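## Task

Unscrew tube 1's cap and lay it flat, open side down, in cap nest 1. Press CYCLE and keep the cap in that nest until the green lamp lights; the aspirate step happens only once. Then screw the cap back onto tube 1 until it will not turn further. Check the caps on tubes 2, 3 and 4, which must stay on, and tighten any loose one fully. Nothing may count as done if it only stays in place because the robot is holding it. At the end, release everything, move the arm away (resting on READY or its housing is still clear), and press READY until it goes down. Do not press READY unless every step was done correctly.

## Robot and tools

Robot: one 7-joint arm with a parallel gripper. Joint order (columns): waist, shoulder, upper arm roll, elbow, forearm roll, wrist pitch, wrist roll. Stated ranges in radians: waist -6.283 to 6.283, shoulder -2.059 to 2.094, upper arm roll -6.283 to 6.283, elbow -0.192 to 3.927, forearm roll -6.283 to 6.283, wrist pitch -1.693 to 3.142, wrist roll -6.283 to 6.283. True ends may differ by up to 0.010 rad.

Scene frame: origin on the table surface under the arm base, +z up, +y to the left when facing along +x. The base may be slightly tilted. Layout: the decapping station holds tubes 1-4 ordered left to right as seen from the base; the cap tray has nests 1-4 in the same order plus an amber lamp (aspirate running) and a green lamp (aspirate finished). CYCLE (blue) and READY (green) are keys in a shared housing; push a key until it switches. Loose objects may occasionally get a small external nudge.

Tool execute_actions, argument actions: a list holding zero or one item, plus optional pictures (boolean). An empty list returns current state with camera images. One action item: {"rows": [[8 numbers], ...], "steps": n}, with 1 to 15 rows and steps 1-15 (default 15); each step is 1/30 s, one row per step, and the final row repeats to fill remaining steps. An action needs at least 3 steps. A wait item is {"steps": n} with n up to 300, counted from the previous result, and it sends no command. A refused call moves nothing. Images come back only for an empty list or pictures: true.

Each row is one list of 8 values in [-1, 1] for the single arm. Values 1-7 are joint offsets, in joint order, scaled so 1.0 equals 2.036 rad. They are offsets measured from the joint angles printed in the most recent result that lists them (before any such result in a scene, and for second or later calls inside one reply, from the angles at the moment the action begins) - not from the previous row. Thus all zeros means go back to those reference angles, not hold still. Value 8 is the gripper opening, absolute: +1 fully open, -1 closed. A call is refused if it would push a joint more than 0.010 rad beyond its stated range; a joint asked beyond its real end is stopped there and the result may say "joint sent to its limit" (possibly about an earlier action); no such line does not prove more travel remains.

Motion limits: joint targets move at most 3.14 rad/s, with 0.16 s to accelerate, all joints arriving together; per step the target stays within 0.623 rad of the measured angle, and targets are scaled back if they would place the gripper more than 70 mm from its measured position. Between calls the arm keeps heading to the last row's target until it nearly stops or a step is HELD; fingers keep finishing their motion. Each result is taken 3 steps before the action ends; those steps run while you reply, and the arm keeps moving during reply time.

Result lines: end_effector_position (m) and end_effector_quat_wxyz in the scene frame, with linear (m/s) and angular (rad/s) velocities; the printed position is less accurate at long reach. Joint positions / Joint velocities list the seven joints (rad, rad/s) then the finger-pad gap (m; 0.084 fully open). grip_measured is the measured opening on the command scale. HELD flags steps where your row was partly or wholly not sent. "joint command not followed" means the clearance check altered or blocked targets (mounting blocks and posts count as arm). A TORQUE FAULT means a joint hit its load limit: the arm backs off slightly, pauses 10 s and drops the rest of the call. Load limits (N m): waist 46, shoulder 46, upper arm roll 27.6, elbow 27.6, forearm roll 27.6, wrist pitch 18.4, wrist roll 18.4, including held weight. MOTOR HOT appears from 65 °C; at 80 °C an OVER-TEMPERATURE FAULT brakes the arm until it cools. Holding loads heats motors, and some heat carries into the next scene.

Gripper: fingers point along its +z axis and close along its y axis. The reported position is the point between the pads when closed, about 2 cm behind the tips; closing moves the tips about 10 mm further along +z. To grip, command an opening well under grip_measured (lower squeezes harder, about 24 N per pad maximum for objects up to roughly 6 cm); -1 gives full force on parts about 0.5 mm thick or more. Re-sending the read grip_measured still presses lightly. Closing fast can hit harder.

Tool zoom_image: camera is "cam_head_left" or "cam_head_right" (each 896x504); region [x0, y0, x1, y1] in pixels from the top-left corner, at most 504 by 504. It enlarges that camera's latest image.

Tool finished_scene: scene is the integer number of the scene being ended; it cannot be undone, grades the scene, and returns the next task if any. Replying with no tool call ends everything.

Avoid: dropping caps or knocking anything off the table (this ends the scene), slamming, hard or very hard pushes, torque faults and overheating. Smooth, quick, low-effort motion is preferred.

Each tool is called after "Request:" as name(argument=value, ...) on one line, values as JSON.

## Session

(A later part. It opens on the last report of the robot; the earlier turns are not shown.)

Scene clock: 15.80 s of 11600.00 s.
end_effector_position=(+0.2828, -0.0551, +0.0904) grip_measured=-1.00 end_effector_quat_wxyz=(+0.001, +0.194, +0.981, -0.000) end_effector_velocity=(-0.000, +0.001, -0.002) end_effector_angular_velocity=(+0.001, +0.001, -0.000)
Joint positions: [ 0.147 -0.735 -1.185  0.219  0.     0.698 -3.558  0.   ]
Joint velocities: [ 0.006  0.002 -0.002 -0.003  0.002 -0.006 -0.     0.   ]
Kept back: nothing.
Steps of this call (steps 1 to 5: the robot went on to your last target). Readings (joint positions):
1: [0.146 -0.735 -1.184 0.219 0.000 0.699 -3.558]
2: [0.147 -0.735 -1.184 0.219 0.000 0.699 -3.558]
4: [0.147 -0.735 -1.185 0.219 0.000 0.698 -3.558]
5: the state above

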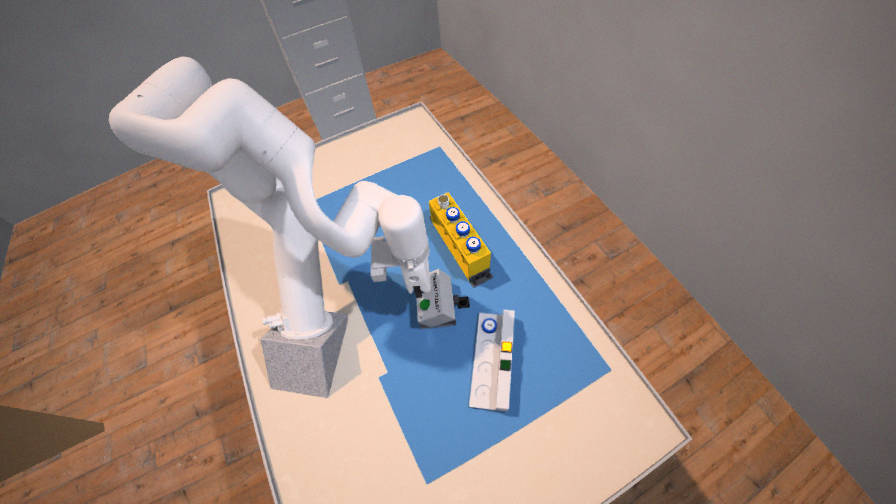

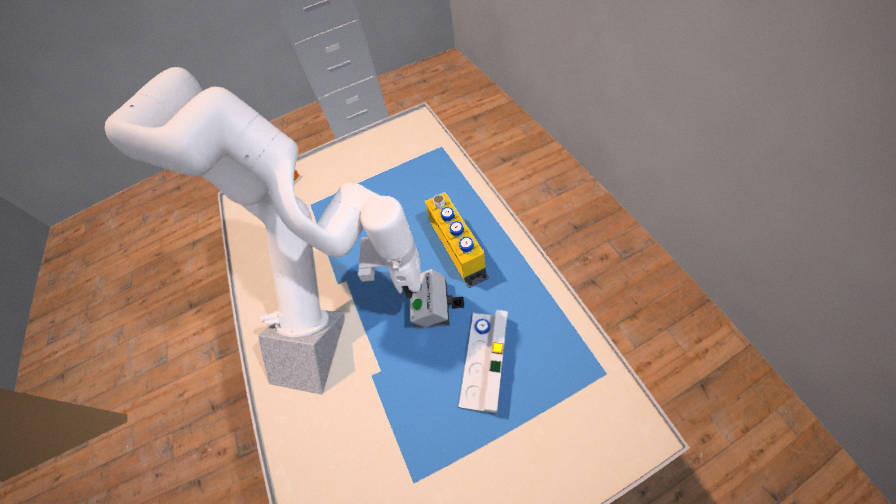

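Amber on. Lift.

Request:
execute_actions(actions=[{"rows": [[-0.0344,-0.0101,0.0255,0.0086,0,0.0354,0.1,-1],[-0.0344,-0.0101,0.0255,0.0086,0,0.0354,0.1,-1],[-0.0344,-0.0101,0.0255,0.0086,0,0.0354,0.1,-1],[-0.0978,-0.0333,0.071,0.041,0,0.1181,0.4,-0.5]], "steps": 12}])

Scene clock: 16.20 s of 11600.00 s.
end_effector_position=(+0.2812, -0.0528, +0.1176) grip_measured=-0.53 end_effector_quat_wxyz=(-0.003, +0.384, +0.923, +0.002) end_effector_velocity=(+0.030, -0.030, +0.214) end_effector_angular_velocity=(-0.081, -0.071, -2.576)
Joint positions: [ 0.031 -0.773 -1.099  0.257  0.     0.834 -3.157  0.021]
Joint velocities: [-0.626 -0.231  0.436  0.366  0.002  0.75   2.569  0.014]
Steps of this call (steps 1 to 3: the robot went on to your last target; steps 4 to 12: the first 9 steps of this action). Readings (joint positions):
4: [0.148 -0.735 -1.185 0.219 0.000 0.697 -3.557]
5: [0.146 -0.735 -1.184 0.219 0.000 0.699 -3.551]
7: [0.132 -0.739 -1.172 0.219 -0.000 0.715 -3.503]
11: [0.053 -0.765 -1.114 0.245 -0.000 0.807 -3.243]
12: the state above

Request:
execute_actions(actions=[{"rows": [[0.2222,-0.0473,0.1188,0.1652,0,0.0485,0.4946,0.3]], "steps": 15}])

Request:
execute_actions(actions=[{"steps": 10}])

Scene clock: 17.17 s of 11600.00 s.
end_effector_position=(+0.3784, -0.0013, +0.1612) grip_measured=+0.29 end_effector_quat_wxyz=(-0.000, +0.562, +0.827, -0.016) end_effector_velocity=(+0.274, +0.236, +0.035) end_effector_angular_velocity=(+0.022, -0.035, +0.036)
Joint positions: [ 0.262 -0.841 -0.933  0.473  0.     0.935 -2.397  0.056]
Joint velocities: [ 0.907 -0.112  0.311  0.49   0.001 -0.01   1.003  0.   ]
Steps of this call (steps 1 to 3: the last 3 steps of your previous action; steps 4 to 17: the robot went on to your last target; steps 18 to 29: the first 12 steps of this action). Readings (joint positions):
18: [-0.051 -0.803 -1.040 0.302 0.000 0.938 -2.744]
19: [-0.046 -0.803 -1.039 0.305 0.000 0.938 -2.737]
21: [-0.005 -0.808 -1.027 0.326 -0.000 0.938 -2.689]
25: [0.136 -0.826 -0.976 0.406 0.000 0.936 -2.536]
29: the state above

Scene clock: 17.50 s of 11600.00 s.
end_effector_position=(+0.4366, +0.0650, +0.1691) grip_measured=+0.29 end_effector_quat_wxyz=(-0.000, +0.559, +0.829, -0.002) end_effector_velocity=(+0.030, +0.043, +0.004) end_effector_angular_velocity=(+0.033, -0.010, -0.032)
Joint positions: [ 0.471 -0.867 -0.861  0.586  0.     0.933 -2.165  0.056]
Joint velocities: [ 0.13  -0.018  0.024  0.067 -0.003  0.001  0.162 -0.   ]
Kept back: nothing.
Steps of this call (steps 1 to 3: the last 3 steps of your previous action; steps 4 to 10: the robot went on to your last target). Readings (joint positions):
1: [0.292 -0.845 -0.922 0.489 0.000 0.934 -2.363]
2: [0.322 -0.849 -0.912 0.505 0.000 0.934 -2.330]
4: [0.380 -0.856 -0.892 0.537 0.000 0.933 -2.266]
8: [0.457 -0.866 -0.864 0.579 0.000 0.933 -2.181]
10: the state above

Request:
execute_actions(actions=[{"rows": [[0.0413,0.0207,-0.0214,-0.0247,0,-0.0626,0.0074,0.3],[0.0413,0.0207,-0.0214,-0.0247,0,-0.0626,0.0074,0.3],[0.0413,0.0207,-0.0214,-0.0247,0,-0.0626,0.0074,0.3],[0.0413,0.0207,-0.0214,-0.0247,0,-0.0626,0.0074,0.3],[0.0413,0.0207,-0.0214,-0.0247,0,-0.0626,0.0074,0.3],[0.0413,0.0207,-0.0214,-0.0247,0,-0.0626,0.0074,0.3],[0.0413,0.0207,-0.0214,-0.0247,0,-0.0626,0.0074,0.3],[0.0413,0.0207,-0.0214,-0.0247,0,-0.0626,0.0074,0.15],[0.0413,0.0207,-0.0214,-0.0247,0,-0.0626,0.0074,0],[0.0413,0.0207,-0.0214,-0.0247,0,-0.0626,0.0074,-0.1],[0.0413,0.0207,-0.0214,-0.0247,0,-0.0626,0.0074,-0.18],[0.0413,0.0207,-0.0214,-0.0247,0,-0.0626,0.0074,-0.24],[0.0413,0.0207,-0.0214,-0.0247,0,-0.0626,0.0074,-0.32],[0.0413,0.0207,-0.0214,-0.0247,0,-0.0626,0.0074,-0.45],[0.0413,0.0207,-0.0214,-0.0247,0,-0.0626,0.0074,-0.6]], "steps": 15}])

Request:
execute_actions(actions=[{"rows": [[0,0,0,0,0,0,0,-0.7],[0,0,0,0,0,0,0,-0.7],[0,0,0,0,0,0,0.4,-0.7]], "steps": 12}])

Request:
execute_actions(actions=[{"steps": 2}])

Request:
execute_actions(actions=[{"steps": 2}])

Request:
execute_actions(actions=[{"steps": 2}])

Scene clock: 18.23 s of 11600.00 s.
end_effector_position=(+0.4400, +0.0696, +0.1344) grip_measured=-0.14 end_effector_quat_wxyz=(-0.000, +0.560, +0.829, -0.000) end_effector_velocity=(+0.008, -0.003, -0.005) end_effector_angular_velocity=(-0.002, -0.029, -0.004)
Joint positions: [ 0.552 -0.827 -0.903  0.538  0.     0.81  -2.15   0.038]
Joint velocities: [ 0.022  0.01  -0.02  -0.006  0.    -0.055 -0.    -0.104]
Steps of this call (steps 1 to 10: the robot went on to your last target; steps 11 to 22: the first 12 steps of this action). Readings (joint positions):
11: [0.483 -0.869 -0.858 0.593 0.000 0.932 -2.150]
12: [0.486 -0.867 -0.859 0.591 0.000 0.926 -2.150]
14: [0.507 -0.855 -0.874 0.577 0.000 0.887 -2.150]
18: [0.545 -0.831 -0.897 0.541 0.000 0.827 -2.150]
22: the state above

Scene clock: 18.63 s of 11600.00 s.
end_effector_position=(+0.4402, +0.0694, +0.1341) grip_measured=-0.25 end_effector_quat_wxyz=(+0.000, +0.660, +0.751, +0.000) end_effector_velocity=(-0.001, -0.007, -0.002) end_effector_angular_velocity=(-0.015, -0.002, -2.485)
Joint positions: [ 0.553 -0.826 -0.904  0.537 -0.     0.808 -1.897  0.033]
Joint velocities: [-0.004  0.009 -0.007 -0.004 -0.016 -0.012  2.484  0.002]
Steps of this call (steps 1 to 3: the last 3 steps of your previous action; steps 4 to 12: the first 9 steps of this action, its rows measured from where the robot was after step 3). Readings (joint positions):
3: [0.553 -0.826 -0.904 0.537 0.000 0.808 -2.150]
4: [0.553 -0.826 -0.904 0.537 0.000 0.808 -2.150]
5: [0.553 -0.827 -0.904 0.537 0.000 0.808 -2.150]
7: [0.553 -0.827 -0.904 0.537 0.000 0.808 -2.143]
11: [0.553 -0.826 -0.904 0.537 0.000 0.808 -1.976]
12: the state above

Scene clock: 18.73 s of 11600.00 s.
end_effector_position=(+0.4401, +0.0693, +0.1338) grip_measured=-0.25 end_effector_quat_wxyz=(+0.000, +0.751, +0.660, +0.000) end_effector_velocity=(-0.000, +0.005, -0.001) end_effector_angular_velocity=(+0.005, +0.002, -2.404)
Joint positions: [ 0.554 -0.826 -0.904  0.537 -0.     0.807 -1.638  0.033]
Joint velocities: [ 0.005 -0.001  0.009 -0.002  0.005 -0.     2.413 -0.   ]
Kept back: nothing.
Steps of this call (steps 1 to 3: the last 3 steps of your previous action). Readings (joint positions):
1: [0.553 -0.826 -0.904 0.537 -0.000 0.807 -1.811]
2: [0.553 -0.826 -0.904 0.537 -0.000 0.807 -1.722]
3: the state above

Scene clock: 18.80 s of 11600.00 s.
end_effector_position=(+0.4401, +0.0696, +0.1337) grip_measured=-0.25 end_effector_quat_wxyz=(+0.000, +0.796, +0.606, +0.000) end_effector_velocity=(+0.001, +0.003, +0.000) end_effector_angular_velocity=(+0.002, -0.000, -1.708)
Joint positions: [ 0.554 -0.826 -0.903  0.537 -0.     0.807 -1.498  0.033]
Joint velocities: [ 0.003 -0.001  0.007  0.001  0.001  0.001  1.717  0.004]
Kept back: nothing.
Steps of this call (steps 1 to 2: the robot went on to your last target). Readings (joint positions):
1: [0.554 -0.826 -0.904 0.537 -0.000 0.807 -1.562]
2: the state above

Scene clock: 18.87 s of 11600.00 s.
end_effector_position=(+0.4402, +0.0698, +0.1338) grip_measured=-0.25 end_effector_quat_wxyz=(+0.000, +0.821, +0.571, +0.000) end_effector_velocity=(+0.000, +0.000, +0.001) end_effector_angular_velocity=(+0.002, +0.000, -0.870)
Joint positions: [ 0.554 -0.826 -0.903  0.537  0.     0.807 -1.413  0.033]
Joint velocities: [ 0.    -0.001  0.001  0.002  0.001  0.003  0.87   0.001]
Kept back: nothing.
Steps of this call (steps 1 to 2: the robot went on to your last target). Readings (joint positions):
1: [0.554 -0.826 -0.903 0.537 0.000 0.807 -1.448]
2: the state above

Request:
execute_actions(actions=[{"rows": [[0,0,0,0,0,0,0.03,0.3],[0,0,0,0,0,0,0.03,0.3],[0,0,0,0,0,0,0.03,0.3],[0,0,0,0,0,0,0.03,0.3],[0,0,0,0,0,0,0,0.3],[0,0,0,0,0,0,-0.05,0.3],[0.014,0.0277,-0.0789,0.0209,0,-0.0024,-0.426,0.3]], "steps": 15}])

Request:
execute_actions(actions=[{"steps": 12}])

Request:
execute_actions(actions=[{"rows": [[0,0,0,0,0,0,0,0.1],[0,0,0,0,0,0,0,-0.05],[0,0,0,0,0,0,0,-0.15],[0,0,0,0,0,0,0,-0.22],[0,0,0,0,0,0,0,-0.3],[0,0,0,0,0,0,0,-0.45],[0,0,0,0,0,0,0,-0.6],[0,0,0,0,0,0,0,-0.7],[0,0,0,0,0,0,0,-0.7],[0,0,0,0,0,0,0.4,-0.7]], "steps": 15}])

Request:
execute_actions(actions=[{"steps": 4}])

Request:
execute_actions(actions=[{"steps": 2}])

Request:
execute_actions(actions=[{"steps": 2}])

Request:
execute_actions(actions=[{"steps": 2}])

Scene clock: 19.53 s of 11600.00 s.
end_effector_position=(+0.4408, +0.0549, +0.1333) grip_measured=+0.29 end_effector_quat_wxyz=(-0.001, +0.751, +0.660, +0.001) end_effector_velocity=(+0.002, -0.218, -0.005) end_effector_angular_velocity=(+0.013, +0.003, +2.009)
Joint positions: [ 0.563 -0.81  -0.95   0.549  0.     0.806 -1.68   0.056]
Joint velocities: [ 0.117  0.234 -0.667  0.175 -0.001 -0.021 -2.612  0.001]
Steps of this call (steps 1 to 8: the robot went on to your last target; steps 9 to 20: the first 12 steps of this action). Readings (joint positions):
9: [0.554 -0.826 -0.904 0.537 0.000 0.807 -1.339]
10: [0.554 -0.826 -0.904 0.537 0.000 0.808 -1.340]
12: [0.553 -0.826 -0.904 0.537 0.000 0.807 -1.344]
16: [0.554 -0.826 -0.905 0.538 0.000 0.807 -1.403]
20: the state above

Scene clock: 19.93 s of 11600.00 s.
end_effector_position=(+0.4391, +0.0174, +0.1329) grip_measured=+0.29 end_effector_quat_wxyz=(-0.000, +0.571, +0.821, -0.000) end_effector_velocity=(-0.000, -0.006, +0.000) end_effector_angular_velocity=(-0.001, -0.000, +0.142)
Joint positions: [ 0.582 -0.77  -1.061  0.579  0.     0.802 -2.265  0.056]
Joint velocities: [ 0.004  0.006 -0.019  0.006 -0.001 -0.    -0.157  0.   ]
Kept back: nothing.
Steps of this call (steps 1 to 3: the last 3 steps of your previous action; steps 4 to 12: the robot went on to your last target). Readings (joint positions):
1: [0.567 -0.802 -0.973 0.556 0.000 0.805 -1.768]
2: [0.570 -0.794 -0.996 0.561 0.000 0.804 -1.857]
4: [0.576 -0.782 -1.031 0.571 0.000 0.803 -2.022]
8: [0.581 -0.772 -1.057 0.577 0.000 0.802 -2.217]
12: the state above

Scene clock: 20.33 s of 11600.00 s.
end_effector_position=(+0.4392, +0.0174, +0.1329) grip_measured=-0.25 end_effector_quat_wxyz=(-0.000, +0.581, +0.814, -0.000) end_effector_velocity=(-0.000, -0.001, +0.000) end_effector_angular_velocity=(-0.002, -0.000, -0.730)
Joint positions: [ 0.582 -0.77  -1.061  0.579  0.     0.802 -2.241  0.033]
Joint velocities: [-0.001  0.    -0.001  0.    -0.002 -0.     0.73   0.   ]
Steps of this call (steps 1 to 12: the first 12 steps of this action). Readings (joint positions):
1: [0.582 -0.770 -1.062 0.579 0.000 0.802 -2.269]
2: [0.582 -0.770 -1.062 0.579 0.000 0.802 -2.270]
4: [0.582 -0.770 -1.062 0.579 0.000 0.802 -2.269]
8: [0.582 -0.770 -1.061 0.579 0.000 0.802 -2.266]
12: the state above

Scene clock: 20.47 s of 11600.00 s.
end_effector_position=(+0.4392, +0.0174, +0.1329) grip_measured=-0.25 end_effector_quat_wxyz=(-0.000, +0.670, +0.743, -0.000) end_effector_velocity=(+0.001, +0.003, +0.000) end_effector_angular_velocity=(-0.000, +0.002, -2.470)
Joint positions: [ 0.582 -0.77  -1.061  0.579  0.     0.802 -2.012  0.033]
Joint velocities: [ 0.003 -0.003  0.007  0.002 -0.002  0.004  2.482  0.002]
Kept back: nothing.
Steps of this call (steps 1 to 3: the last 3 steps of your previous action; step 4: the robot went on to your last target). Readings (joint positions):
1: [0.582 -0.770 -1.061 0.579 0.000 0.802 -2.208]
2: [0.582 -0.770 -1.061 0.579 0.000 0.802 -2.158]
4: the state above

Scene clock: 20.53 s of 11600.00 s.
end_effector_position=(+0.4393, +0.0176, +0.1329) grip_measured=-0.25 end_effector_quat_wxyz=(-0.000, +0.732, +0.682, -0.000) end_effector_velocity=(+0.001, +0.000, +0.001) end_effector_angular_velocity=(-0.003, -0.001, -2.596)
Joint positions: [ 0.582 -0.77  -1.061  0.579  0.     0.802 -1.838  0.033]
Joint velocities: [ 0.    -0.     0.002  0.002 -0.001  0.     2.6   -0.005]
Kept back: nothing.
Steps of this call (steps 1 to 2: the robot went on to your last target). Readings (joint positions):
1: [0.582 -0.770 -1.061 0.579 0.000 0.802 -1.926]
2: the state above

Scene clock: 20.60 s of 11600.00 s.
end_effector_position=(+0.4393, +0.0176, +0.1330) grip_measured=-0.25 end_effector_quat_wxyz=(+0.000, +0.784, +0.621, -0.000) end_effector_velocity=(+0.001, -0.000, +0.000) end_effector_angular_velocity=(-0.002, -0.002, -2.108)
Joint positions: [ 0.582 -0.77  -1.061  0.579  0.     0.802 -1.678  0.033]
Joint velocities: [ 0.    -0.     0.     0.001 -0.001 -0.001  2.109 -0.   ]
Kept back: nothing.
Steps of this call (steps 1 to 2: the robot went on to your last target). Readings (joint positions):
1: [0.582 -0.770 -1.061 0.579 -0.000 0.802 -1.754]
2: the state above

Scene clock: 20.67 s of 11600.00 s.
end_effector_position=(+0.4394, +0.0175, +0.1330) grip_measured=-0.25 end_effector_quat_wxyz=(+0.000, +0.818, +0.575, -0.000) end_effector_velocity=(-0.000, -0.001, +0.000) end_effector_angular_velocity=(-0.001, -0.001, -1.272)
Joint positions: [ 0.582 -0.77  -1.061  0.579  0.     0.802 -1.564  0.033]
Joint velocities: [-0.001  0.    -0.001  0.    -0.001  0.     1.271  0.003]
Kept back: nothing.
Steps of this call (steps 1 to 2: the robot went on to your last target). Readings (joint positions):
1: [0.582 -0.770 -1.061 0.579 0.000 0.802 -1.613]
2: the state above

Request:
execute_actions(actions=[{"rows": [[0,0,0,0,0,0,0.05,0.3],[0,0,0,0,0,0,0.05,0.3],[0,0,0,0,0,0,0.05,0.3],[0,0,0,0,0,0,0.05,0.3],[0,0,0,0,0,0,0.02,0.3],[0,0,0,0,0,0,-0.03,0.3],[0.0386,0.0249,-0.093,0.0336,0,-0.0002,-0.4155,0.3]], "steps": 15}])

Request:
execute_actions(actions=[{"steps": 12}])

Request:
execute_actions(actions=[{"rows": [[0,0,0,0,0,0,0,0.1],[0,0,0,0,0,0,0,-0.05],[0,0,0,0,0,0,0,-0.15],[0,0,0,0,0,0,0,-0.22],[0,0,0,0,0,0,0,-0.3],[0,0,0,0,0,0,0,-0.45],[0,0,0,0,0,0,0,-0.6],[0,0,0,0,0,0,0,-0.7],[0,0,0,0,0,0,0,-0.7],[0,0,0,0,0,0,0.4,-0.7]], "steps": 15}])

Request:
execute_actions(actions=[{"steps": 4}])

Request:
execute_actions(actions=[{"steps": 2}])

Request:
execute_actions(actions=[{"steps": 2}])

Request:
execute_actions(actions=[{"steps": 2}], pictures=true)

Scene clock: 21.37 s of 11600.00 s.
end_effector_position=(+0.4397, +0.0027, +0.1325) grip_measured=+0.29 end_effector_quat_wxyz=(-0.001, +0.761, +0.649, +0.000) end_effector_velocity=(+0.004, -0.220, -0.001) end_effector_angular_velocity=(+0.022, -0.011, +2.056)
Joint positions: [ 0.606 -0.755 -1.116  0.599  0.     0.802 -1.79   0.056]
Joint velocities: [ 0.322  0.21  -0.785  0.283 -0.002 -0.005 -2.612  0.001]
Steps of this call (steps 1 to 9: the robot went on to your last target; steps 10 to 21: the first 12 steps of this action). Readings (joint positions):
10: [0.582 -0.770 -1.061 0.579 0.000 0.802 -1.454]
11: [0.582 -0.770 -1.062 0.579 0.000 0.802 -1.455]
13: [0.582 -0.770 -1.062 0.578 0.000 0.803 -1.457]
17: [0.583 -0.770 -1.063 0.579 0.000 0.802 -1.514]
21: the state above

Scene clock: 21.77 s of 11600.00 s.
end_effector_position=(+0.4384, -0.0353, +0.1328) grip_measured=+0.29 end_effector_quat_wxyz=(-0.000, +0.572, +0.820, -0.000) end_effector_velocity=(-0.000, -0.006, +0.000) end_effector_angular_velocity=(+0.002, -0.001, +0.152)
Joint positions: [ 0.66  -0.72  -1.247  0.646  0.     0.802 -2.394  0.056]
Joint velocities: [ 0.009  0.005 -0.023  0.009  0.004  0.001 -0.171 -0.   ]
Kept back: nothing.
Steps of this call (steps 1 to 3: the last 3 steps of your previous action; steps 4 to 12: the robot went on to your last target). Readings (joint positions):
1: [0.617 -0.748 -1.144 0.608 0.000 0.802 -1.879]
2: [0.627 -0.741 -1.170 0.618 0.000 0.802 -1.968]
4: [0.643 -0.731 -1.211 0.633 0.000 0.801 -2.136]
8: [0.657 -0.722 -1.242 0.644 0.000 0.801 -2.341]
12: the state above

Scene clock: 22.17 s of 11600.00 s.
end_effector_position=(+0.4385, -0.0353, +0.1328) grip_measured=-0.25 end_effector_quat_wxyz=(-0.000, +0.582, +0.813, -0.000) end_effector_velocity=(+0.000, +0.000, -0.000) end_effector_angular_velocity=(-0.001, +0.000, -0.729)
Joint positions: [ 0.66  -0.72  -1.247  0.646  0.     0.802 -2.369  0.033]
Joint velocities: [ 0.     0.     0.001 -0.    -0.    -0.     0.73   0.   ]
Steps of this call (steps 1 to 12: the first 12 steps of this action). Readings (joint positions):
1: [0.660 -0.720 -1.248 0.647 0.000 0.802 -2.398]
2: [0.660 -0.720 -1.248 0.647 0.000 0.802 -2.399]
4: [0.660 -0.720 -1.248 0.647 0.000 0.802 -2.398]
8: [0.660 -0.720 -1.247 0.646 0.000 0.802 -2.395]
12: the state above

Scene clock: 22.30 s of 11600.00 s.
end_effector_position=(+0.4385, -0.0353, +0.1328) grip_measured=-0.25 end_effector_quat_wxyz=(-0.000, +0.671, +0.742, -0.000) end_effector_velocity=(+0.000, -0.000, -0.000) end_effector_angular_velocity=(-0.006, +0.001, -2.475)
Joint positions: [ 0.66  -0.72  -1.247  0.646  0.     0.802 -2.141  0.033]
Joint velocities: [ 0.    -0.     0.002 -0.001 -0.006 -0.002  2.481 -0.   ]
Kept back: nothing.
Steps of this call (steps 1 to 3: the last 3 steps of your previous action; step 4: the robot went on to your last target). Readings (joint positions):
1: [0.660 -0.720 -1.247 0.646 0.000 0.802 -2.336]
2: [0.660 -0.720 -1.247 0.646 0.000 0.802 -2.286]
4: the state above

Scene clock: 22.37 s of 11600.00 s.
end_effector_position=(+0.4385, -0.0352, +0.1328) grip_measured=-0.25 end_effector_quat_wxyz=(-0.000, +0.733, +0.681, -0.000) end_effector_velocity=(+0.000, +0.001, -0.000) end_effector_angular_velocity=(-0.004, +0.001, -2.597)
Joint positions: [ 0.66  -0.72  -1.247  0.646 -0.     0.801 -1.966  0.033]
Joint velocities: [ 0.001  0.001  0.003 -0.     0.    -0.001  2.6    0.003]
Kept back: nothing.
Steps of this call (steps 1 to 2: the robot went on to your last target). Readings (joint positions):
1: [0.660 -0.720 -1.247 0.646 -0.000 0.802 -2.054]
2: the state above

Scene clock: 22.43 s of 11600.00 s.
end_effector_position=(+0.4385, -0.0352, +0.1328) grip_measured=-0.25 end_effector_quat_wxyz=(-0.000, +0.785, +0.620, -0.000) end_effector_velocity=(+0.000, -0.001, +0.000) end_effector_angular_velocity=(-0.003, -0.003, -2.114)
Joint positions: [ 0.66  -0.72  -1.247  0.646 -0.     0.801 -1.806  0.033]
Joint velocities: [-0.     0.001 -0.003  0.001  0.001 -0.003  2.11  -0.003]
Kept back: nothing.
Steps of this call (steps 1 to 2: the robot went on to your last target). Readings (joint positions):
1: [0.660 -0.720 -1.247 0.646 -0.000 0.801 -1.882]
2: the state above

Scene clock: 22.50 s of 11600.00 s.
end_effector_position=(+0.4385, -0.0352, +0.1328) grip_measured=-0.25 end_effector_quat_wxyz=(-0.000, +0.819, +0.574, -0.000) end_effector_velocity=(+0.001, +0.002, -0.000) end_effector_angular_velocity=(-0.001, -0.000, -1.265)
Joint positions: [ 0.66  -0.72  -1.247  0.646 -0.     0.801 -1.692  0.033]
Joint velocities: [ 0.001 -0.001  0.003  0.     0.    -0.     1.269 -0.   ]
Kept back: nothing.
Steps of this call (steps 1 to 2: the robot went on to your last target). Readings (joint positions):
1: [0.660 -0.720 -1.247 0.646 -0.000 0.801 -1.742]
2: the state above

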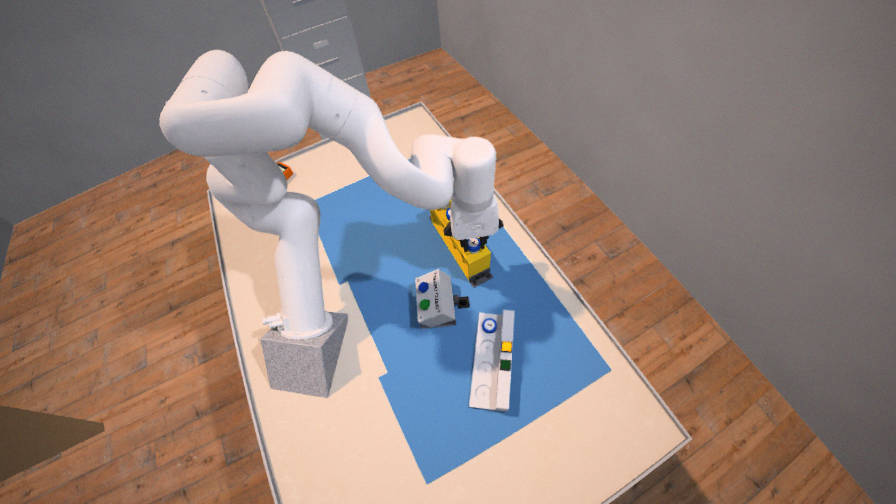

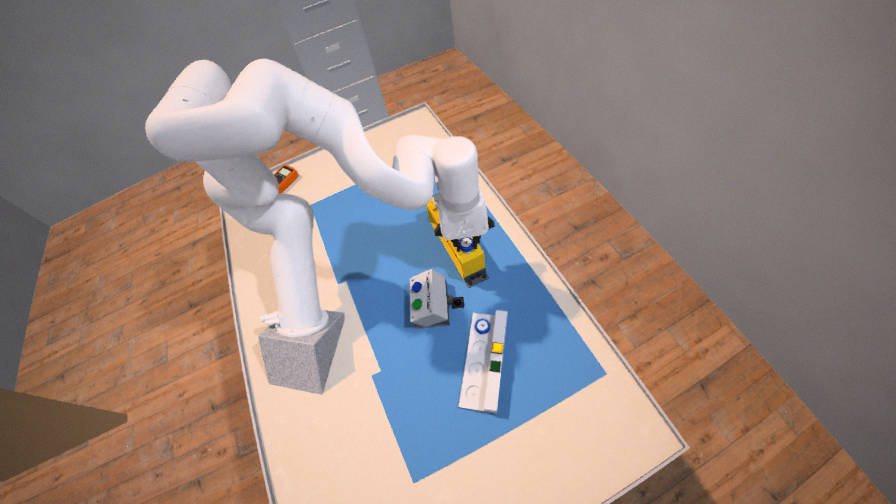

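Request:
execute_actions(actions=[{"rows": [[0,0,0,0,0,0,0.05,0.2],[0,0,0,0,0,0,0.05,0.2],[0,0,0,0,0,0,0.05,0.2],[0,0,0,0,0,0,0.05,0.2],[0,0,0,0,0,0,0.05,0.2],[-0.0236,-0.0088,0.0177,0.0138,0,0.0314,0,0.2],[-0.0236,-0.0088,0.0177,0.0138,0,0.0314,0,0.2],[-0.0236,-0.0088,0.0177,0.0138,0,0.0314,-0.05,0.2],[-0.0236,-0.0088,0.0177,0.0138,0,0.0314,-0.1,0.2],[-0.0389,0.0074,-0.0485,0.0288,0,0.0511,-0.5,0.2]], "steps": 15}])

Request:
execute_actions(actions=[{"steps": 7}])

Scene clock: 23.13 s of 11600.00 s.
end_effector_position=(+0.4385, -0.0379, +0.1490) grip_measured=+0.19 end_effector_quat_wxyz=(-0.000, +0.795, +0.606, +0.001) end_effector_velocity=(-0.041, -0.086, +0.074) end_effector_angular_velocity=(-0.019, +0.026, +1.850)
Joint positions: [ 0.621 -0.731 -1.226  0.671  0.     0.853 -1.78   0.052]
Joint velocities: [-0.193  0.028 -0.086  0.133 -0.     0.264 -2.088  0.001]
Steps of this call (steps 1 to 7: the robot went on to your last target; steps 8 to 19: the first 12 steps of this action). Readings (joint positions):
8: [0.660 -0.720 -1.247 0.646 0.000 0.801 -1.586]
9: [0.660 -0.720 -1.247 0.646 0.000 0.802 -1.585]
11: [0.660 -0.720 -1.248 0.646 0.000 0.802 -1.587]
15: [0.651 -0.723 -1.240 0.650 0.000 0.815 -1.611]
19: the state above

Scene clock: 23.37 s of 11600.00 s.
end_effector_position=(+0.4155, -0.0813, +0.1631) grip_measured=+0.19 end_effector_quat_wxyz=(+0.001, +0.632, +0.775, +0.000) end_effector_velocity=(-0.069, -0.107, +0.027) end_effector_angular_velocity=(-0.000, +0.002, +2.109)
Joint positions: [ 0.586 -0.711 -1.323  0.7   -0.     0.897 -2.378  0.052]
Joint velocities: [-0.066  0.056 -0.274  0.057  0.001  0.087 -2.439 -0.   ]
Kept back: nothing.
Steps of this call (steps 1 to 3: the last 3 steps of your previous action; steps 4 to 7: the robot went on to your last target). Readings (joint positions):
1: [0.615 -0.729 -1.231 0.676 0.000 0.862 -1.856]
2: [0.609 -0.726 -1.243 0.681 0.000 0.870 -1.940]
4: [0.597 -0.719 -1.279 0.690 -0.000 0.884 -2.116]
7: the state above

Request:
execute_actions(actions=[{"rows": [[0.2829,-0.0184,-0.3431,0.0577,0,-0.1311,-0.4897,0.2]], "steps": 15}])

Request:
execute_actions(actions=[{"steps": 14}], pictures=true)

Scene clock: 23.87 s of 11600.00 s.
end_effector_position=(+0.4082, -0.1601, +0.0997) grip_measured=+0.19 end_effector_quat_wxyz=(+0.007, +0.383, +0.924, +0.018) end_effector_velocity=(-0.092, -0.248, -0.217) end_effector_angular_velocity=(-0.114, +0.063, +0.950)
Joint positions: [ 0.978 -0.735 -1.799  0.781 -0.     0.717 -3.136  0.052]
Joint velocities: [ 1.142 -0.082 -1.382  0.226  0.001 -0.537 -1.479 -0.   ]
Steps of this call (steps 1 to 3: the robot went on to your last target; steps 4 to 15: the first 12 steps of this action). Readings (joint positions):
4: [0.583 -0.706 -1.341 0.704 -0.000 0.903 -2.619]
5: [0.588 -0.706 -1.347 0.705 -0.000 0.901 -2.653]
7: [0.633 -0.710 -1.393 0.715 0.000 0.879 -2.724]
11: [0.819 -0.723 -1.605 0.750 -0.000 0.793 -2.930]
15: the state above

Scene clock: 24.33 s of 11600.00 s.
end_effector_position=(+0.3884, -0.2009, +0.0656) grip_measured=+0.19 end_effector_quat_wxyz=(+0.000, +0.310, +0.951, -0.000) end_effector_velocity=(-0.004, -0.005, -0.004) end_effector_angular_velocity=(-0.002, +0.006, +0.012)
Joint positions: [ 1.16  -0.748 -2.019  0.817 -0.     0.631 -3.372  0.052]
Joint velocities: [ 0.017 -0.002 -0.024  0.002 -0.001 -0.007 -0.022  0.   ]
Kept back: nothing.
Steps of this call (steps 1 to 3: the last 3 steps of your previous action; steps 4 to 14: the robot went on to your last target). Readings (joint positions):
1: [1.016 -0.738 -1.845 0.788 -0.000 0.699 -3.185]
2: [1.051 -0.740 -1.888 0.795 -0.000 0.683 -3.230]
4: [1.106 -0.745 -1.955 0.805 -0.000 0.657 -3.300]
8: [1.149 -0.747 -2.005 0.814 -0.000 0.637 -3.357]
14: the state above

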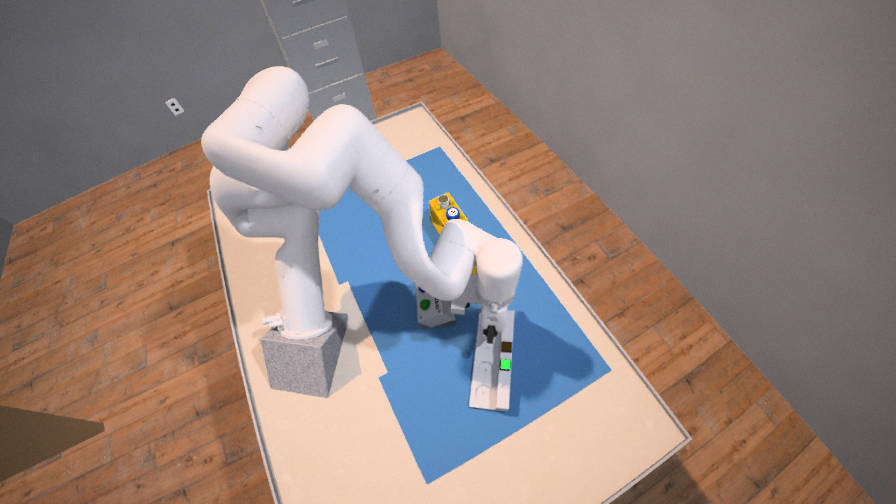

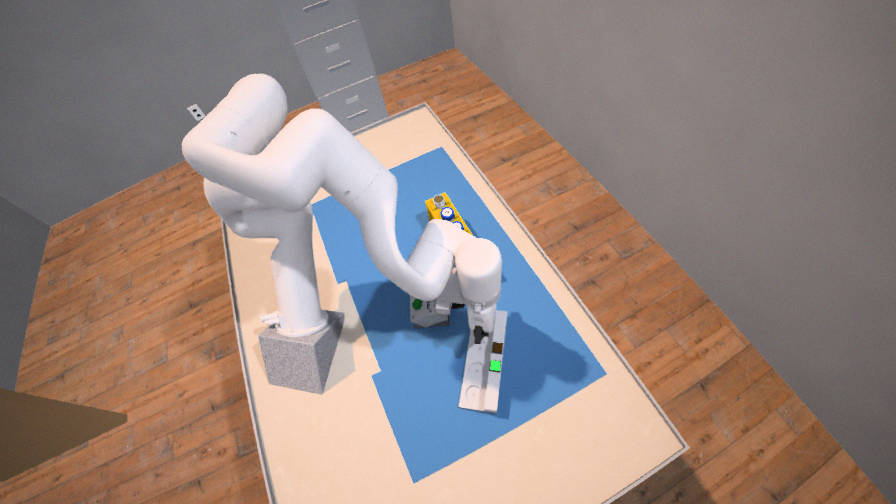

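Green is on. Descend and grip.

Request:
execute_actions(actions=[{"rows": [[0.015,-0.005,-0.011,-0.0015,0,-0.013,-0.0015,0.2],[0.03,-0.011,-0.022,-0.003,0,-0.026,-0.0015,0.2],[0.0447,-0.0161,-0.0328,-0.0045,0,-0.0394,-0.0015,0.2],[0.0447,-0.0161,-0.0328,-0.0045,0,-0.0394,-0.0015,0.2],[0.0447,-0.0161,-0.0328,-0.0045,0,-0.0394,-0.0015,0.2],[0.0447,-0.0161,-0.0328,-0.0045,0,-0.0394,-0.0015,0.2],[0.0447,-0.0161,-0.0328,-0.0045,0,-0.0394,-0.0015,0.2],[0.0447,-0.0161,-0.0328,-0.0045,0,-0.0394,-0.0015,0.2],[0.0447,-0.0161,-0.0328,-0.0045,0,-0.0394,-0.0015,0.2],[0.0447,-0.0161,-0.0328,-0.0045,0,-0.0394,-0.0015,0.1],[0.0447,-0.0161,-0.0328,-0.0045,0,-0.0394,-0.0015,0],[0.0447,-0.0161,-0.0328,-0.0045,0,-0.0394,-0.0015,-0.1],[0.0447,-0.0161,-0.0328,-0.0045,0,-0.0394,-0.0015,-0.17],[0.0447,-0.0161,-0.0328,-0.0045,0,-0.0394,-0.0015,-0.22],[0.0447,-0.0161,-0.0328,-0.0045,0,-0.0394,-0.0015,-0.28]], "steps": 15}])

Request:
execute_actions(actions=[{"rows": [[0.0003,0,-0.0002,0,0,-0.0003,0,-0.36],[0.0003,0,-0.0002,0,0,-0.0003,0,-0.48],[0.0003,0,-0.0002,0,0,-0.0003,0,-0.65]], "steps": 8}])

Scene clock: 25.03 s of 11600.00 s.
end_effector_position=(+0.3881, -0.2011, +0.0381) grip_measured=+0.02 end_effector_quat_wxyz=(-0.000, +0.309, +0.951, -0.000) end_effector_velocity=(+0.003, -0.011, -0.005) end_effector_angular_velocity=(-0.024, -0.015, -0.007)
Joint positions: [ 1.247 -0.779 -2.082  0.808 -0.     0.555 -3.375  0.045]
Joint velocities: [ 0.036 -0.011 -0.034  0.011  0.001 -0.044 -0.001 -0.11 ]
Steps of this call (steps 1 to 9: the robot went on to your last target; steps 10 to 21: the first 12 steps of this action). Readings (joint positions):
10: [1.162 -0.748 -2.022 0.817 -0.000 0.630 -3.374]
11: [1.165 -0.749 -2.024 0.818 -0.000 0.626 -3.375]
13: [1.186 -0.756 -2.039 0.817 -0.000 0.607 -3.375]
17: [1.234 -0.775 -2.072 0.808 -0.000 0.567 -3.375]
21: the state above

Scene clock: 25.30 s of 11600.00 s.
end_effector_position=(+0.3883, -0.2018, +0.0377) grip_measured=-0.25 end_effector_quat_wxyz=(+0.000, +0.309, +0.951, -0.001) end_effector_velocity=(+0.001, +0.000, +0.000) end_effector_angular_velocity=(-0.001, -0.001, -0.000)
Joint positions: [ 1.25  -0.78  -2.085  0.809 -0.     0.551 -3.375  0.033]
Joint velocities: [ 0.     0.001  0.001 -0.     0.002 -0.001 -0.     0.   ]
Steps of this call (steps 1 to 3: the last 3 steps of your previous action; steps 4 to 8: the first 5 steps of this action, its rows measured from where the robot was after step 3). Readings (joint positions):
3: [1.249 -0.780 -2.084 0.809 -0.000 0.552 -3.375]
4: [1.249 -0.780 -2.085 0.809 -0.000 0.552 -3.375]
5: [1.249 -0.780 -2.085 0.809 -0.000 0.551 -3.375]
7: [1.250 -0.780 -2.085 0.809 -0.000 0.551 -3.375]
8: the state above

Request:
execute_actions(actions=[{"rows": [[-0.014,0.005,0.01,0.0014,0,0.013,0,-0.65],[-0.0433,0.0155,0.0312,0.0041,0,0.0388,0,-0.65],[-0.0433,0.0155,0.0312,0.0041,0,0.0388,0,-0.65],[-0.0433,0.0155,0.0312,0.0041,0,0.0388,0,-0.65],[-0.0433,0.0155,0.0312,0.0041,0,0.0388,0,-0.65],[-0.0433,0.0155,0.0312,0.0041,0,0.0388,0,-0.65],[-0.3287,0.0368,0.3631,-0.0513,0,0.1739,0.35,-0.65]], "steps": 15}])

Request:
execute_actions(actions=[{"steps": 11}])

Scene clock: 25.87 s of 11600.00 s.
end_effector_position=(+0.3970, -0.1771, +0.0878) grip_measured=-0.25 end_effector_quat_wxyz=(+0.006, +0.360, +0.933, +0.015) end_effector_velocity=(+0.117, +0.239, +0.271) end_effector_angular_velocity=(+0.129, -0.180, -0.988)
Joint positions: [ 1.034 -0.741 -1.884  0.789 -0.     0.688 -3.229  0.033]
Joint velocities: [-1.333  0.113  1.499 -0.222  0.002  0.611  1.481  0.   ]
Steps of this call (steps 1 to 3: the last 3 steps of your previous action; steps 4 to 5: the robot went on to your last target; steps 6 to 17: the first 12 steps of this action). Readings (joint positions):
6: [1.249 -0.780 -2.085 0.809 -0.000 0.552 -3.375]
7: [1.246 -0.779 -2.082 0.809 -0.000 0.556 -3.375]
9: [1.222 -0.770 -2.064 0.810 -0.000 0.578 -3.375]
13: [1.170 -0.753 -2.027 0.816 -0.000 0.619 -3.369]
17: the state above

Scene clock: 26.23 s of 11600.00 s.
end_effector_position=(+0.4114, -0.0969, +0.1601) grip_measured=-0.25 end_effector_quat_wxyz=(+0.002, +0.510, +0.860, +0.005) end_effector_velocity=(-0.019, +0.081, +0.057) end_effector_angular_velocity=(-0.070, +0.103, -0.409)
Joint positions: [ 0.621 -0.708 -1.392  0.713 -0.     0.885 -2.716  0.033]
Joint velocities: [-0.452  0.036  0.531 -0.096 -0.002  0.222  0.58  -0.   ]
Kept back: nothing.
Steps of this call (steps 1 to 3: the last 3 steps of your previous action; steps 4 to 11: the robot went on to your last target). Readings (joint positions):
1: [0.990 -0.738 -1.834 0.782 -0.000 0.708 -3.178]
2: [0.949 -0.734 -1.785 0.775 -0.000 0.728 -3.128]
4: [0.867 -0.728 -1.687 0.759 -0.000 0.767 -3.025]
8: [0.700 -0.714 -1.487 0.727 -0.000 0.848 -2.814]
11: the state above

Request:
execute_actions(actions=[{"rows": [[-0.053,-0.1041,0.3242,-0.0673,0,0.0246,0.548,-0.65]], "steps": 15}])

Request:
execute_actions(actions=[{"steps": 12}])

Scene clock: 26.70 s of 11600.00 s.
end_effector_position=(+0.4418, +0.0207, +0.1624) grip_measured=-0.25 end_effector_quat_wxyz=(-0.011, +0.557, +0.831, +0.011) end_effector_velocity=(+0.045, +0.330, +0.015) end_effector_angular_velocity=(-0.009, +0.031, -0.627)
Joint positions: [ 0.552 -0.813 -1.044  0.64  -0.     0.918 -2.296  0.033]
Joint velocities: [-0.117 -0.323  0.946 -0.194  0.001  0.051  1.525 -0.   ]
Steps of this call (steps 1 to 2: the robot went on to your last target; steps 3 to 14: the first 12 steps of this action). Readings (joint positions):
3: [0.594 -0.706 -1.362 0.706 -0.000 0.899 -2.680]
4: [0.589 -0.708 -1.353 0.704 -0.000 0.901 -2.669]
6: [0.581 -0.725 -1.307 0.695 -0.000 0.904 -2.618]
10: [0.568 -0.770 -1.170 0.666 -0.000 0.911 -2.475]
14: the state above

Scene clock: 27.10 s of 11600.00 s.
end_effector_position=(+0.4414, +0.1179, +0.1689) grip_measured=-0.25 end_effector_quat_wxyz=(-0.002, +0.702, +0.712, +0.000) end_effector_velocity=(-0.008, +0.047, +0.005) end_effector_angular_velocity=(-0.028, -0.009, -0.327)
Joint positions: [ 0.515 -0.914 -0.748  0.579 -0.     0.934 -1.643  0.033]
Joint velocities: [-0.027 -0.061  0.16  -0.037 -0.001  0.01   0.471 -0.   ]
Kept back: nothing.
Steps of this call (steps 1 to 3: the last 3 steps of your previous action; steps 4 to 12: the robot went on to your last target). Readings (joint positions):
1: [0.548 -0.824 -1.012 0.634 -0.000 0.920 -2.243]
2: [0.544 -0.835 -0.981 0.627 -0.000 0.921 -2.185]
4: [0.537 -0.856 -0.920 0.615 -0.000 0.925 -2.056]
8: [0.522 -0.895 -0.804 0.591 -0.000 0.931 -1.781]
12: the state above

Request:
execute_actions(actions=[{"rows": [[0.0158,0.0115,-0.0024,-0.0199,0,-0.0378,0.021,-0.65],[0.0158,0.0115,-0.0024,-0.0199,0,-0.0378,0.021,-0.65],[0.0158,0.0115,-0.0024,-0.0199,0,-0.0378,0.021,-0.65],[0.0158,0.0115,-0.0024,-0.0199,0,-0.0378,0.021,-0.65],[0.0158,0.0115,-0.0024,-0.0199,0,-0.0378,0.021,-0.65],[0.0158,0.0115,-0.0024,-0.0199,0,-0.0378,0.021,-0.65],[0.0158,0.0115,-0.0024,-0.0199,0,-0.0378,0.021,-0.65],[0.0167,0.0123,-0.003,-0.0206,0,-0.0395,0.021,-0.65],[0.0176,0.0131,-0.0035,-0.0213,0,-0.0413,0.021,-0.65],[0.0185,0.0138,-0.0041,-0.022,0,-0.043,0.021,-0.65],[0.0195,0.0146,-0.0047,-0.0227,0,-0.0447,0.021,-0.65],[0.0204,0.0154,-0.0052,-0.0234,0,-0.0464,0.021,-0.65],[0.0213,0.0162,-0.0058,-0.0241,0,-0.0482,0.021,-0.65],[0.0222,0.0169,-0.0063,-0.0248,0,-0.0499,0.021,-0.65],[0.0231,0.0177,-0.0069,-0.0255,0,-0.0516,0.021,-0.65]], "steps": 15}])

Request:
execute_actions(actions=[{"steps": 11}])

Scene clock: 27.80 s of 11600.00 s.
end_effector_position=(+0.4413, +0.1231, +0.1469) grip_measured=-0.25 end_effector_quat_wxyz=(+0.000, +0.712, +0.702, +0.000) end_effector_velocity=(-0.014, -0.005, -0.048) end_effector_angular_velocity=(-0.010, +0.033, -0.003)
Joint positions: [ 0.549 -0.89  -0.754  0.539  0.     0.855 -1.6    0.033]
Joint velocities: [ 0.052  0.054 -0.042 -0.088 -0.01  -0.122 -0.002  0.001]
Steps of this call (steps 1 to 9: the robot went on to your last target; steps 10 to 21: the first 12 steps of this action). Readings (joint positions):
10: [0.513 -0.919 -0.734 0.576 -0.000 0.935 -1.602]
11: [0.515 -0.918 -0.735 0.574 -0.000 0.929 -1.601]
13: [0.527 -0.908 -0.742 0.562 -0.000 0.902 -1.601]
17: [0.543 -0.894 -0.750 0.542 -0.000 0.869 -1.600]
21: the state above

Scene clock: 28.17 s of 11600.00 s.
end_effector_position=(+0.4410, +0.1227, +0.1397) grip_measured=-0.25 end_effector_quat_wxyz=(-0.000, +0.712, +0.702, -0.000) end_effector_velocity=(-0.000, +0.000, -0.004) end_effector_angular_velocity=(-0.001, +0.002, +0.002)
Joint positions: [ 0.561 -0.879 -0.762  0.528 -0.     0.831 -1.6    0.033]
Joint velocities: [ 0.008  0.006 -0.004 -0.005 -0.001 -0.011 -0.     0.   ]
Kept back: nothing.
Steps of this call (steps 1 to 3: the last 3 steps of your previous action; steps 4 to 11: the robot went on to your last target). Readings (joint positions):
1: [0.551 -0.888 -0.755 0.537 -0.000 0.851 -1.600]
2: [0.553 -0.886 -0.757 0.535 -0.000 0.847 -1.600]
4: [0.555 -0.884 -0.759 0.533 -0.000 0.842 -1.600]
8: [0.560 -0.880 -0.762 0.529 -0.000 0.834 -1.600]
11: the state above

Request:
execute_actions(actions=[{"rows": [[0.0016,0.0013,-0.001,-0.0012,0,-0.003,0,-0.65],[0.0016,0.0013,-0.001,-0.0012,0,-0.003,0,-0.65],[0.0016,0.0013,-0.001,-0.0012,0,-0.003,0,-0.65],[0.0016,0.0013,-0.001,-0.0012,0,-0.003,1,-0.65]], "steps": 15}])

Request:
execute_actions(actions=[{"rows": [[0.0008,0.0006,-0.0005,-0.0006,0,-0.0014,1,-0.65]], "steps": 15}])

Request:
execute_actions(actions=[{"rows": [[0.0008,0.0006,-0.0005,-0.0006,0,-0.0014,1,-0.65]], "steps": 15}])

Scene clock: 28.77 s of 11600.00 s.
end_effector_position=(+0.4411, +0.1230, +0.1374) grip_measured=-0.25 end_effector_quat_wxyz=(+0.000, +0.845, +0.534, -0.000) end_effector_velocity=(+0.002, -0.001, +0.003) end_effector_angular_velocity=(+0.003, -0.009, -2.704)
Joint positions: [ 0.565 -0.876 -0.764  0.525  0.     0.823 -1.17   0.033]
Joint velocities: [-0.002 -0.003 -0.005  0.006  0.001  0.002  2.697 -0.   ]
Steps of this call (steps 1 to 6: the robot went on to your last target; steps 7 to 18: the first 12 steps of this action). Readings (joint positions):
7: [0.562 -0.878 -0.762 0.527 -0.000 0.829 -1.600]
8: [0.562 -0.878 -0.763 0.527 -0.000 0.829 -1.600]
10: [0.563 -0.877 -0.763 0.526 -0.000 0.827 -1.599]
14: [0.565 -0.876 -0.764 0.525 -0.000 0.824 -1.493]
18: the state above

Scene clock: 29.27 s of 11600.00 s.
end_effector_position=(+0.4413, +0.1225, +0.1371) grip_measured=-0.25 end_effector_quat_wxyz=(+0.000, +0.995, -0.102, +0.000) end_effector_velocity=(-0.000, -0.001, -0.001) end_effector_angular_velocity=(+0.001, -0.001, -2.640)
Joint positions: [ 0.566 -0.875 -0.766  0.525 -0.     0.821  0.161  0.033]
Joint velocities: [ 0.001  0.002 -0.004 -0.002 -0.    -0.003  2.637  0.   ]
Steps of this call (steps 1 to 3: the last 3 steps of your previous action; steps 4 to 15: the first 12 steps of this action, its rows measured from where the robot was after step 3). Readings (joint positions):
3: [0.565 -0.876 -0.764 0.525 0.000 0.824 -0.901]
4: [0.565 -0.876 -0.764 0.525 0.000 0.824 -0.812]
5: [0.565 -0.876 -0.764 0.525 0.000 0.824 -0.723]
7: [0.565 -0.876 -0.764 0.526 -0.000 0.824 -0.546]
11: [0.566 -0.875 -0.765 0.525 -0.000 0.822 -0.193]
15: the state above

Scene clock: 29.77 s of 11600.00 s.
end_effector_position=(+0.4410, +0.1223, +0.1361) grip_measured=-0.25 end_effector_quat_wxyz=(+0.000, +0.721, -0.693, +0.000) end_effector_velocity=(-0.000, +0.000, -0.001) end_effector_angular_velocity=(-0.000, -0.001, -2.638)
Joint positions: [ 0.567 -0.873 -0.767  0.523 -0.     0.818  1.488  0.033]
Joint velocities: [ 0.002  0.002 -0.002 -0.001  0.001 -0.003  2.637 -0.   ]
Steps of this call (steps 1 to 3: the last 3 steps of your previous action; steps 4 to 15: the first 12 steps of this action, its rows measured from where the robot was after step 3). Readings (joint positions):
3: [0.566 -0.875 -0.766 0.524 -0.000 0.821 0.426]
4: [0.566 -0.875 -0.766 0.524 -0.000 0.821 0.515]
5: [0.566 -0.875 -0.766 0.524 -0.000 0.821 0.603]
7: [0.566 -0.874 -0.766 0.524 -0.000 0.820 0.780]
11: [0.567 -0.874 -0.767 0.524 -0.000 0.819 1.134]
15: the state above

Request:
execute_actions(actions=[{"rows": [[0.0008,0.0007,-0.0005,-0.0006,0,-0.0015,1,-0.65]], "steps": 15}])

Request:
execute_actions(actions=[{"rows": [[0.0007,0.0006,-0.0004,-0.0005,0,-0.0013,1,-0.65]], "steps": 15}])

Request:
execute_actions(actions=[{"rows": [[0.0003,0.0002,-0.0002,-0.0002,0,-0.0005,0.45,-0.65]], "steps": 8}])

Request:
execute_actions(actions=[{"steps": 3}])

Request:
execute_actions(actions=[{"steps": 2}])

Scene clock: 30.30 s of 11600.00 s.
end_effector_position=(+0.4406, +0.1226, +0.1351) grip_measured=-0.25 end_effector_quat_wxyz=(-0.001, -0.097, +0.995, -0.000) end_effector_velocity=(+0.001, +0.001, +0.000) end_effector_angular_velocity=(-0.003, -0.003, -2.636)
Joint positions: [ 0.569 -0.872 -0.767  0.521 -0.     0.816  2.903  0.033]
Joint velocities: [ 0.002 -0.     0.001  0.001  0.001 -0.001  2.638 -0.   ]
Steps of this call (steps 1 to 3: the last 3 steps of your previous action; step 4: the robot went on to your last target; steps 5 to 16: the first 12 steps of this action). Readings (joint positions):
5: [0.568 -0.873 -0.767 0.523 -0.000 0.818 1.930]
6: [0.568 -0.873 -0.767 0.523 -0.000 0.818 2.018]
8: [0.568 -0.873 -0.767 0.523 -0.000 0.818 2.195]
12: [0.569 -0.873 -0.767 0.522 -0.000 0.817 2.549]
16: the state above

Scene clock: 30.80 s of 11600.00 s.
end_effector_position=(+0.4409, +0.1225, +0.1346) grip_measured=-0.25 end_effector_quat_wxyz=(-0.000, +0.523, +0.852, -0.000) end_effector_velocity=(-0.001, -0.000, -0.001) end_effector_angular_velocity=(-0.002, -0.000, -2.639)
Joint positions: [ 0.571 -0.871 -0.768  0.521 -0.     0.813  4.198  0.033]
Joint velocities: [ 0.002  0.002 -0.001 -0.002  0.001 -0.003  2.638  0.   ]
Steps of this call (steps 1 to 3: the last 3 steps of your previous action; steps 4 to 15: the first 12 steps of this action, its rows measured from where the robot was after step 3). Readings (joint positions):
3: [0.569 -0.872 -0.767 0.521 -0.000 0.816 3.165]
4: [0.569 -0.872 -0.767 0.522 -0.000 0.816 3.246]
5: [0.569 -0.872 -0.767 0.522 -0.000 0.816 3.326]
7: [0.570 -0.872 -0.767 0.522 -0.000 0.815 3.493]
11: [0.570 -0.871 -0.768 0.521 -0.000 0.814 3.844]
15: the state above

Scene clock: 31.07 s of 11600.00 s.
end_effector_position=(+0.4409, +0.1224, +0.1344) grip_measured=-0.25 end_effector_quat_wxyz=(+0.000, +0.786, +0.618, -0.000) end_effector_velocity=(+0.000, -0.000, -0.001) end_effector_angular_velocity=(-0.000, -0.004, -2.626)
Joint positions: [ 0.571 -0.871 -0.769  0.521 -0.     0.813  4.905  0.033]
Joint velocities: [ 0.002  0.001 -0.003 -0.001  0.001 -0.004  2.624 -0.   ]
Steps of this call (steps 1 to 3: the last 3 steps of your previous action; steps 4 to 8: the first 5 steps of this action, its rows measured from where the robot was after step 3). Readings (joint positions):
3: [0.571 -0.871 -0.768 0.521 -0.000 0.813 4.463]
4: [0.571 -0.871 -0.768 0.521 -0.000 0.813 4.552]
5: [0.571 -0.871 -0.768 0.521 -0.000 0.813 4.640]
7: [0.571 -0.871 -0.769 0.521 -0.000 0.813 4.817]
8: the state above

Scene clock: 31.17 s of 11600.00 s.
end_effector_position=(+0.4409, +0.1224, +0.1343) grip_measured=-0.25 end_effector_quat_wxyz=(+0.000, +0.855, +0.518, -0.000) end_effector_velocity=(+0.001, -0.001, -0.000) end_effector_angular_velocity=(-0.003, -0.003, -2.075)
Joint positions: [ 0.571 -0.871 -0.769  0.521 -0.     0.812  5.149  0.033]
Joint velocities: [ 0.001  0.003 -0.003  0.    -0.001 -0.004  2.073 -0.   ]
Kept back: nothing.
Steps of this call (steps 1 to 3: the last 3 steps of your previous action). Readings (joint positions):
1: [0.571 -0.871 -0.769 0.521 -0.000 0.813 4.992]
2: [0.571 -0.871 -0.769 0.521 -0.000 0.812 5.074]
3: the state above

Scene clock: 31.23 s of 11600.00 s.
end_effector_position=(+0.4409, +0.1223, +0.1343) grip_measured=-0.25 end_effector_quat_wxyz=(+0.000, +0.883, +0.469, -0.000) end_effector_velocity=(+0.000, -0.000, -0.001) end_effector_angular_velocity=(+0.001, -0.001, -1.297)
Joint positions: [ 0.571 -0.871 -0.769  0.52  -0.     0.812  5.262  0.033]
Joint velocities: [ 0.001  0.001 -0.002 -0.001  0.001 -0.002  1.294  0.   ]
Kept back: nothing.
Steps of this call (steps 1 to 2: the robot went on to your last target). Readings (joint positions):
1: [0.571 -0.871 -0.769 0.521 -0.000 0.812 5.212]
2: the state above

Request:
execute_actions(actions=[{"rows": [[0.0011,0.0009,-0.0007,-0.0008,0,-0.0021,0.48,-0.65]], "steps": 12}])

Request:
execute_actions(actions=[{"steps": 3}])

Request:
execute_actions(actions=[{"steps": 3}], pictures=true)

Request:
zoom_image(camera="cam_head_left", region=[420, 175, 470, 225])

Scene clock: 31.70 s of 11600.00 s.
end_effector_position=(+0.4409, +0.1225, +0.1335) grip_measured=-0.25 end_effector_quat_wxyz=(+0.000, +0.977, +0.214, -0.000) end_effector_velocity=(+0.000, +0.000, -0.003) end_effector_angular_velocity=(-0.001, -0.001, -2.658)
Joint positions: [ 0.572 -0.869 -0.77   0.519 -0.     0.809  5.807  0.033]
Joint velocities: [ 0.007  0.005 -0.005 -0.004  0.001 -0.011  2.657  0.   ]
Steps of this call (steps 1 to 5: the robot went on to your last target; steps 6 to 14: the first 9 steps of this action). Readings (joint positions):
6: [0.571 -0.871 -0.769 0.520 -0.000 0.812 5.367]
7: [0.571 -0.870 -0.769 0.520 -0.000 0.812 5.378]
9: [0.571 -0.870 -0.769 0.520 -0.000 0.812 5.433]
13: [0.572 -0.870 -0.770 0.520 -0.000 0.810 5.718]
14: the state above

Scene clock: 31.80 s of 11600.00 s.
end_effector_position=(+0.4408, +0.1225, +0.1333) grip_measured=-0.25 end_effector_quat_wxyz=(+0.000, +0.995, +0.097, -0.000) end_effector_velocity=(-0.000, -0.000, -0.002) end_effector_angular_velocity=(-0.001, +0.000, -1.923)
Joint positions: [ 0.573 -0.869 -0.77   0.519 -0.     0.809  6.045  0.033]
Joint velocities: [ 0.003  0.002 -0.003 -0.003  0.    -0.004  1.921 -0.   ]
Kept back: nothing.
Steps of this call (steps 1 to 3: the last 3 steps of your previous action). Readings (joint positions):
1: [0.573 -0.869 -0.770 0.519 -0.000 0.809 5.895]
2: [0.573 -0.869 -0.770 0.519 -0.000 0.809 5.975]
3: the state above

Scene clock: 31.90 s of 11600.00 s.
end_effector_position=(+0.4408, +0.1225, +0.1332) grip_measured=-0.25 end_effector_quat_wxyz=(+0.000, +0.999, +0.032, -0.001) end_effector_velocity=(-0.000, +0.000, -0.001) end_effector_angular_velocity=(+0.001, -0.000, -0.729)
Joint positions: [ 0.573 -0.869 -0.77   0.519 -0.     0.809  6.175  0.033]
Joint velocities: [ 0.001  0.001 -0.001 -0.002  0.003 -0.003  0.727  0.   ]
Kept back: nothing.
Steps of this call (steps 1 to 3: the robot went on to your last target). Readings (joint positions):
1: [0.573 -0.869 -0.770 0.519 -0.000 0.809 6.103]
2: [0.573 -0.869 -0.770 0.519 -0.000 0.809 6.145]
3: the state above

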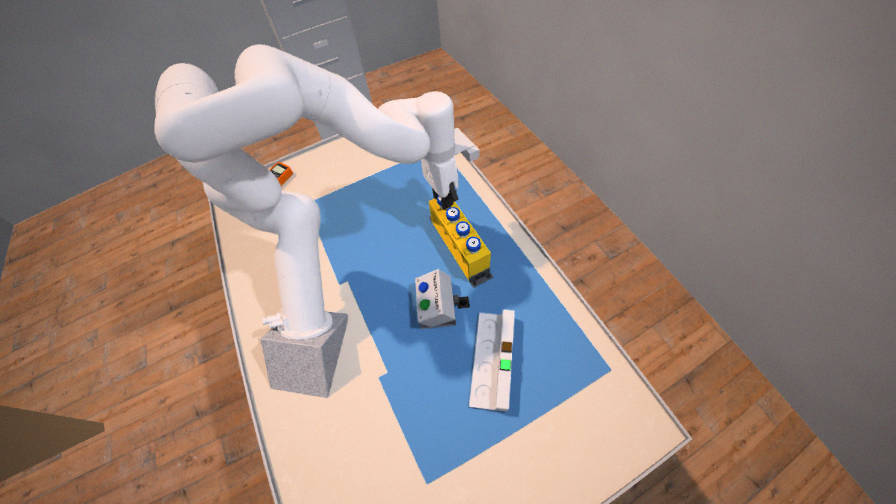

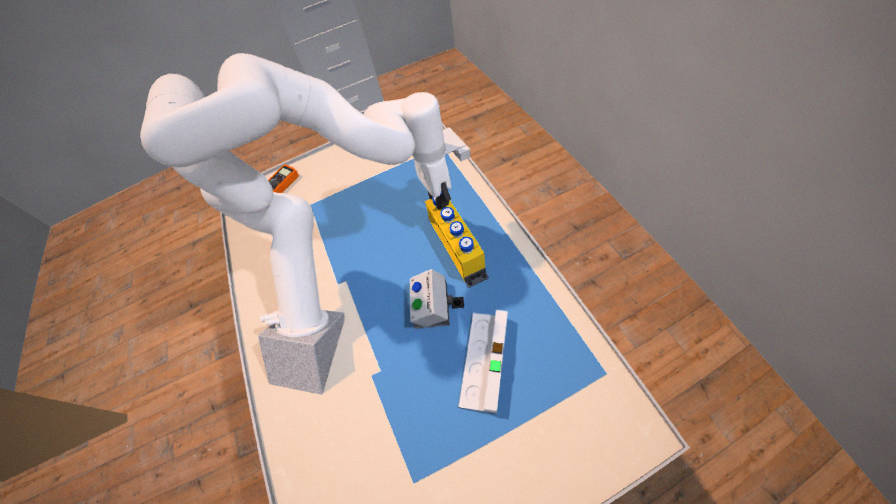

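Region (420, 175, 470, 225) of cam_head_left's 896x504 image, scaled by 10.080, with more detail than that image has.

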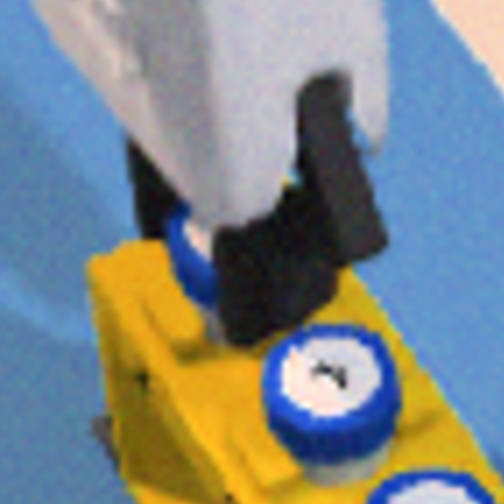

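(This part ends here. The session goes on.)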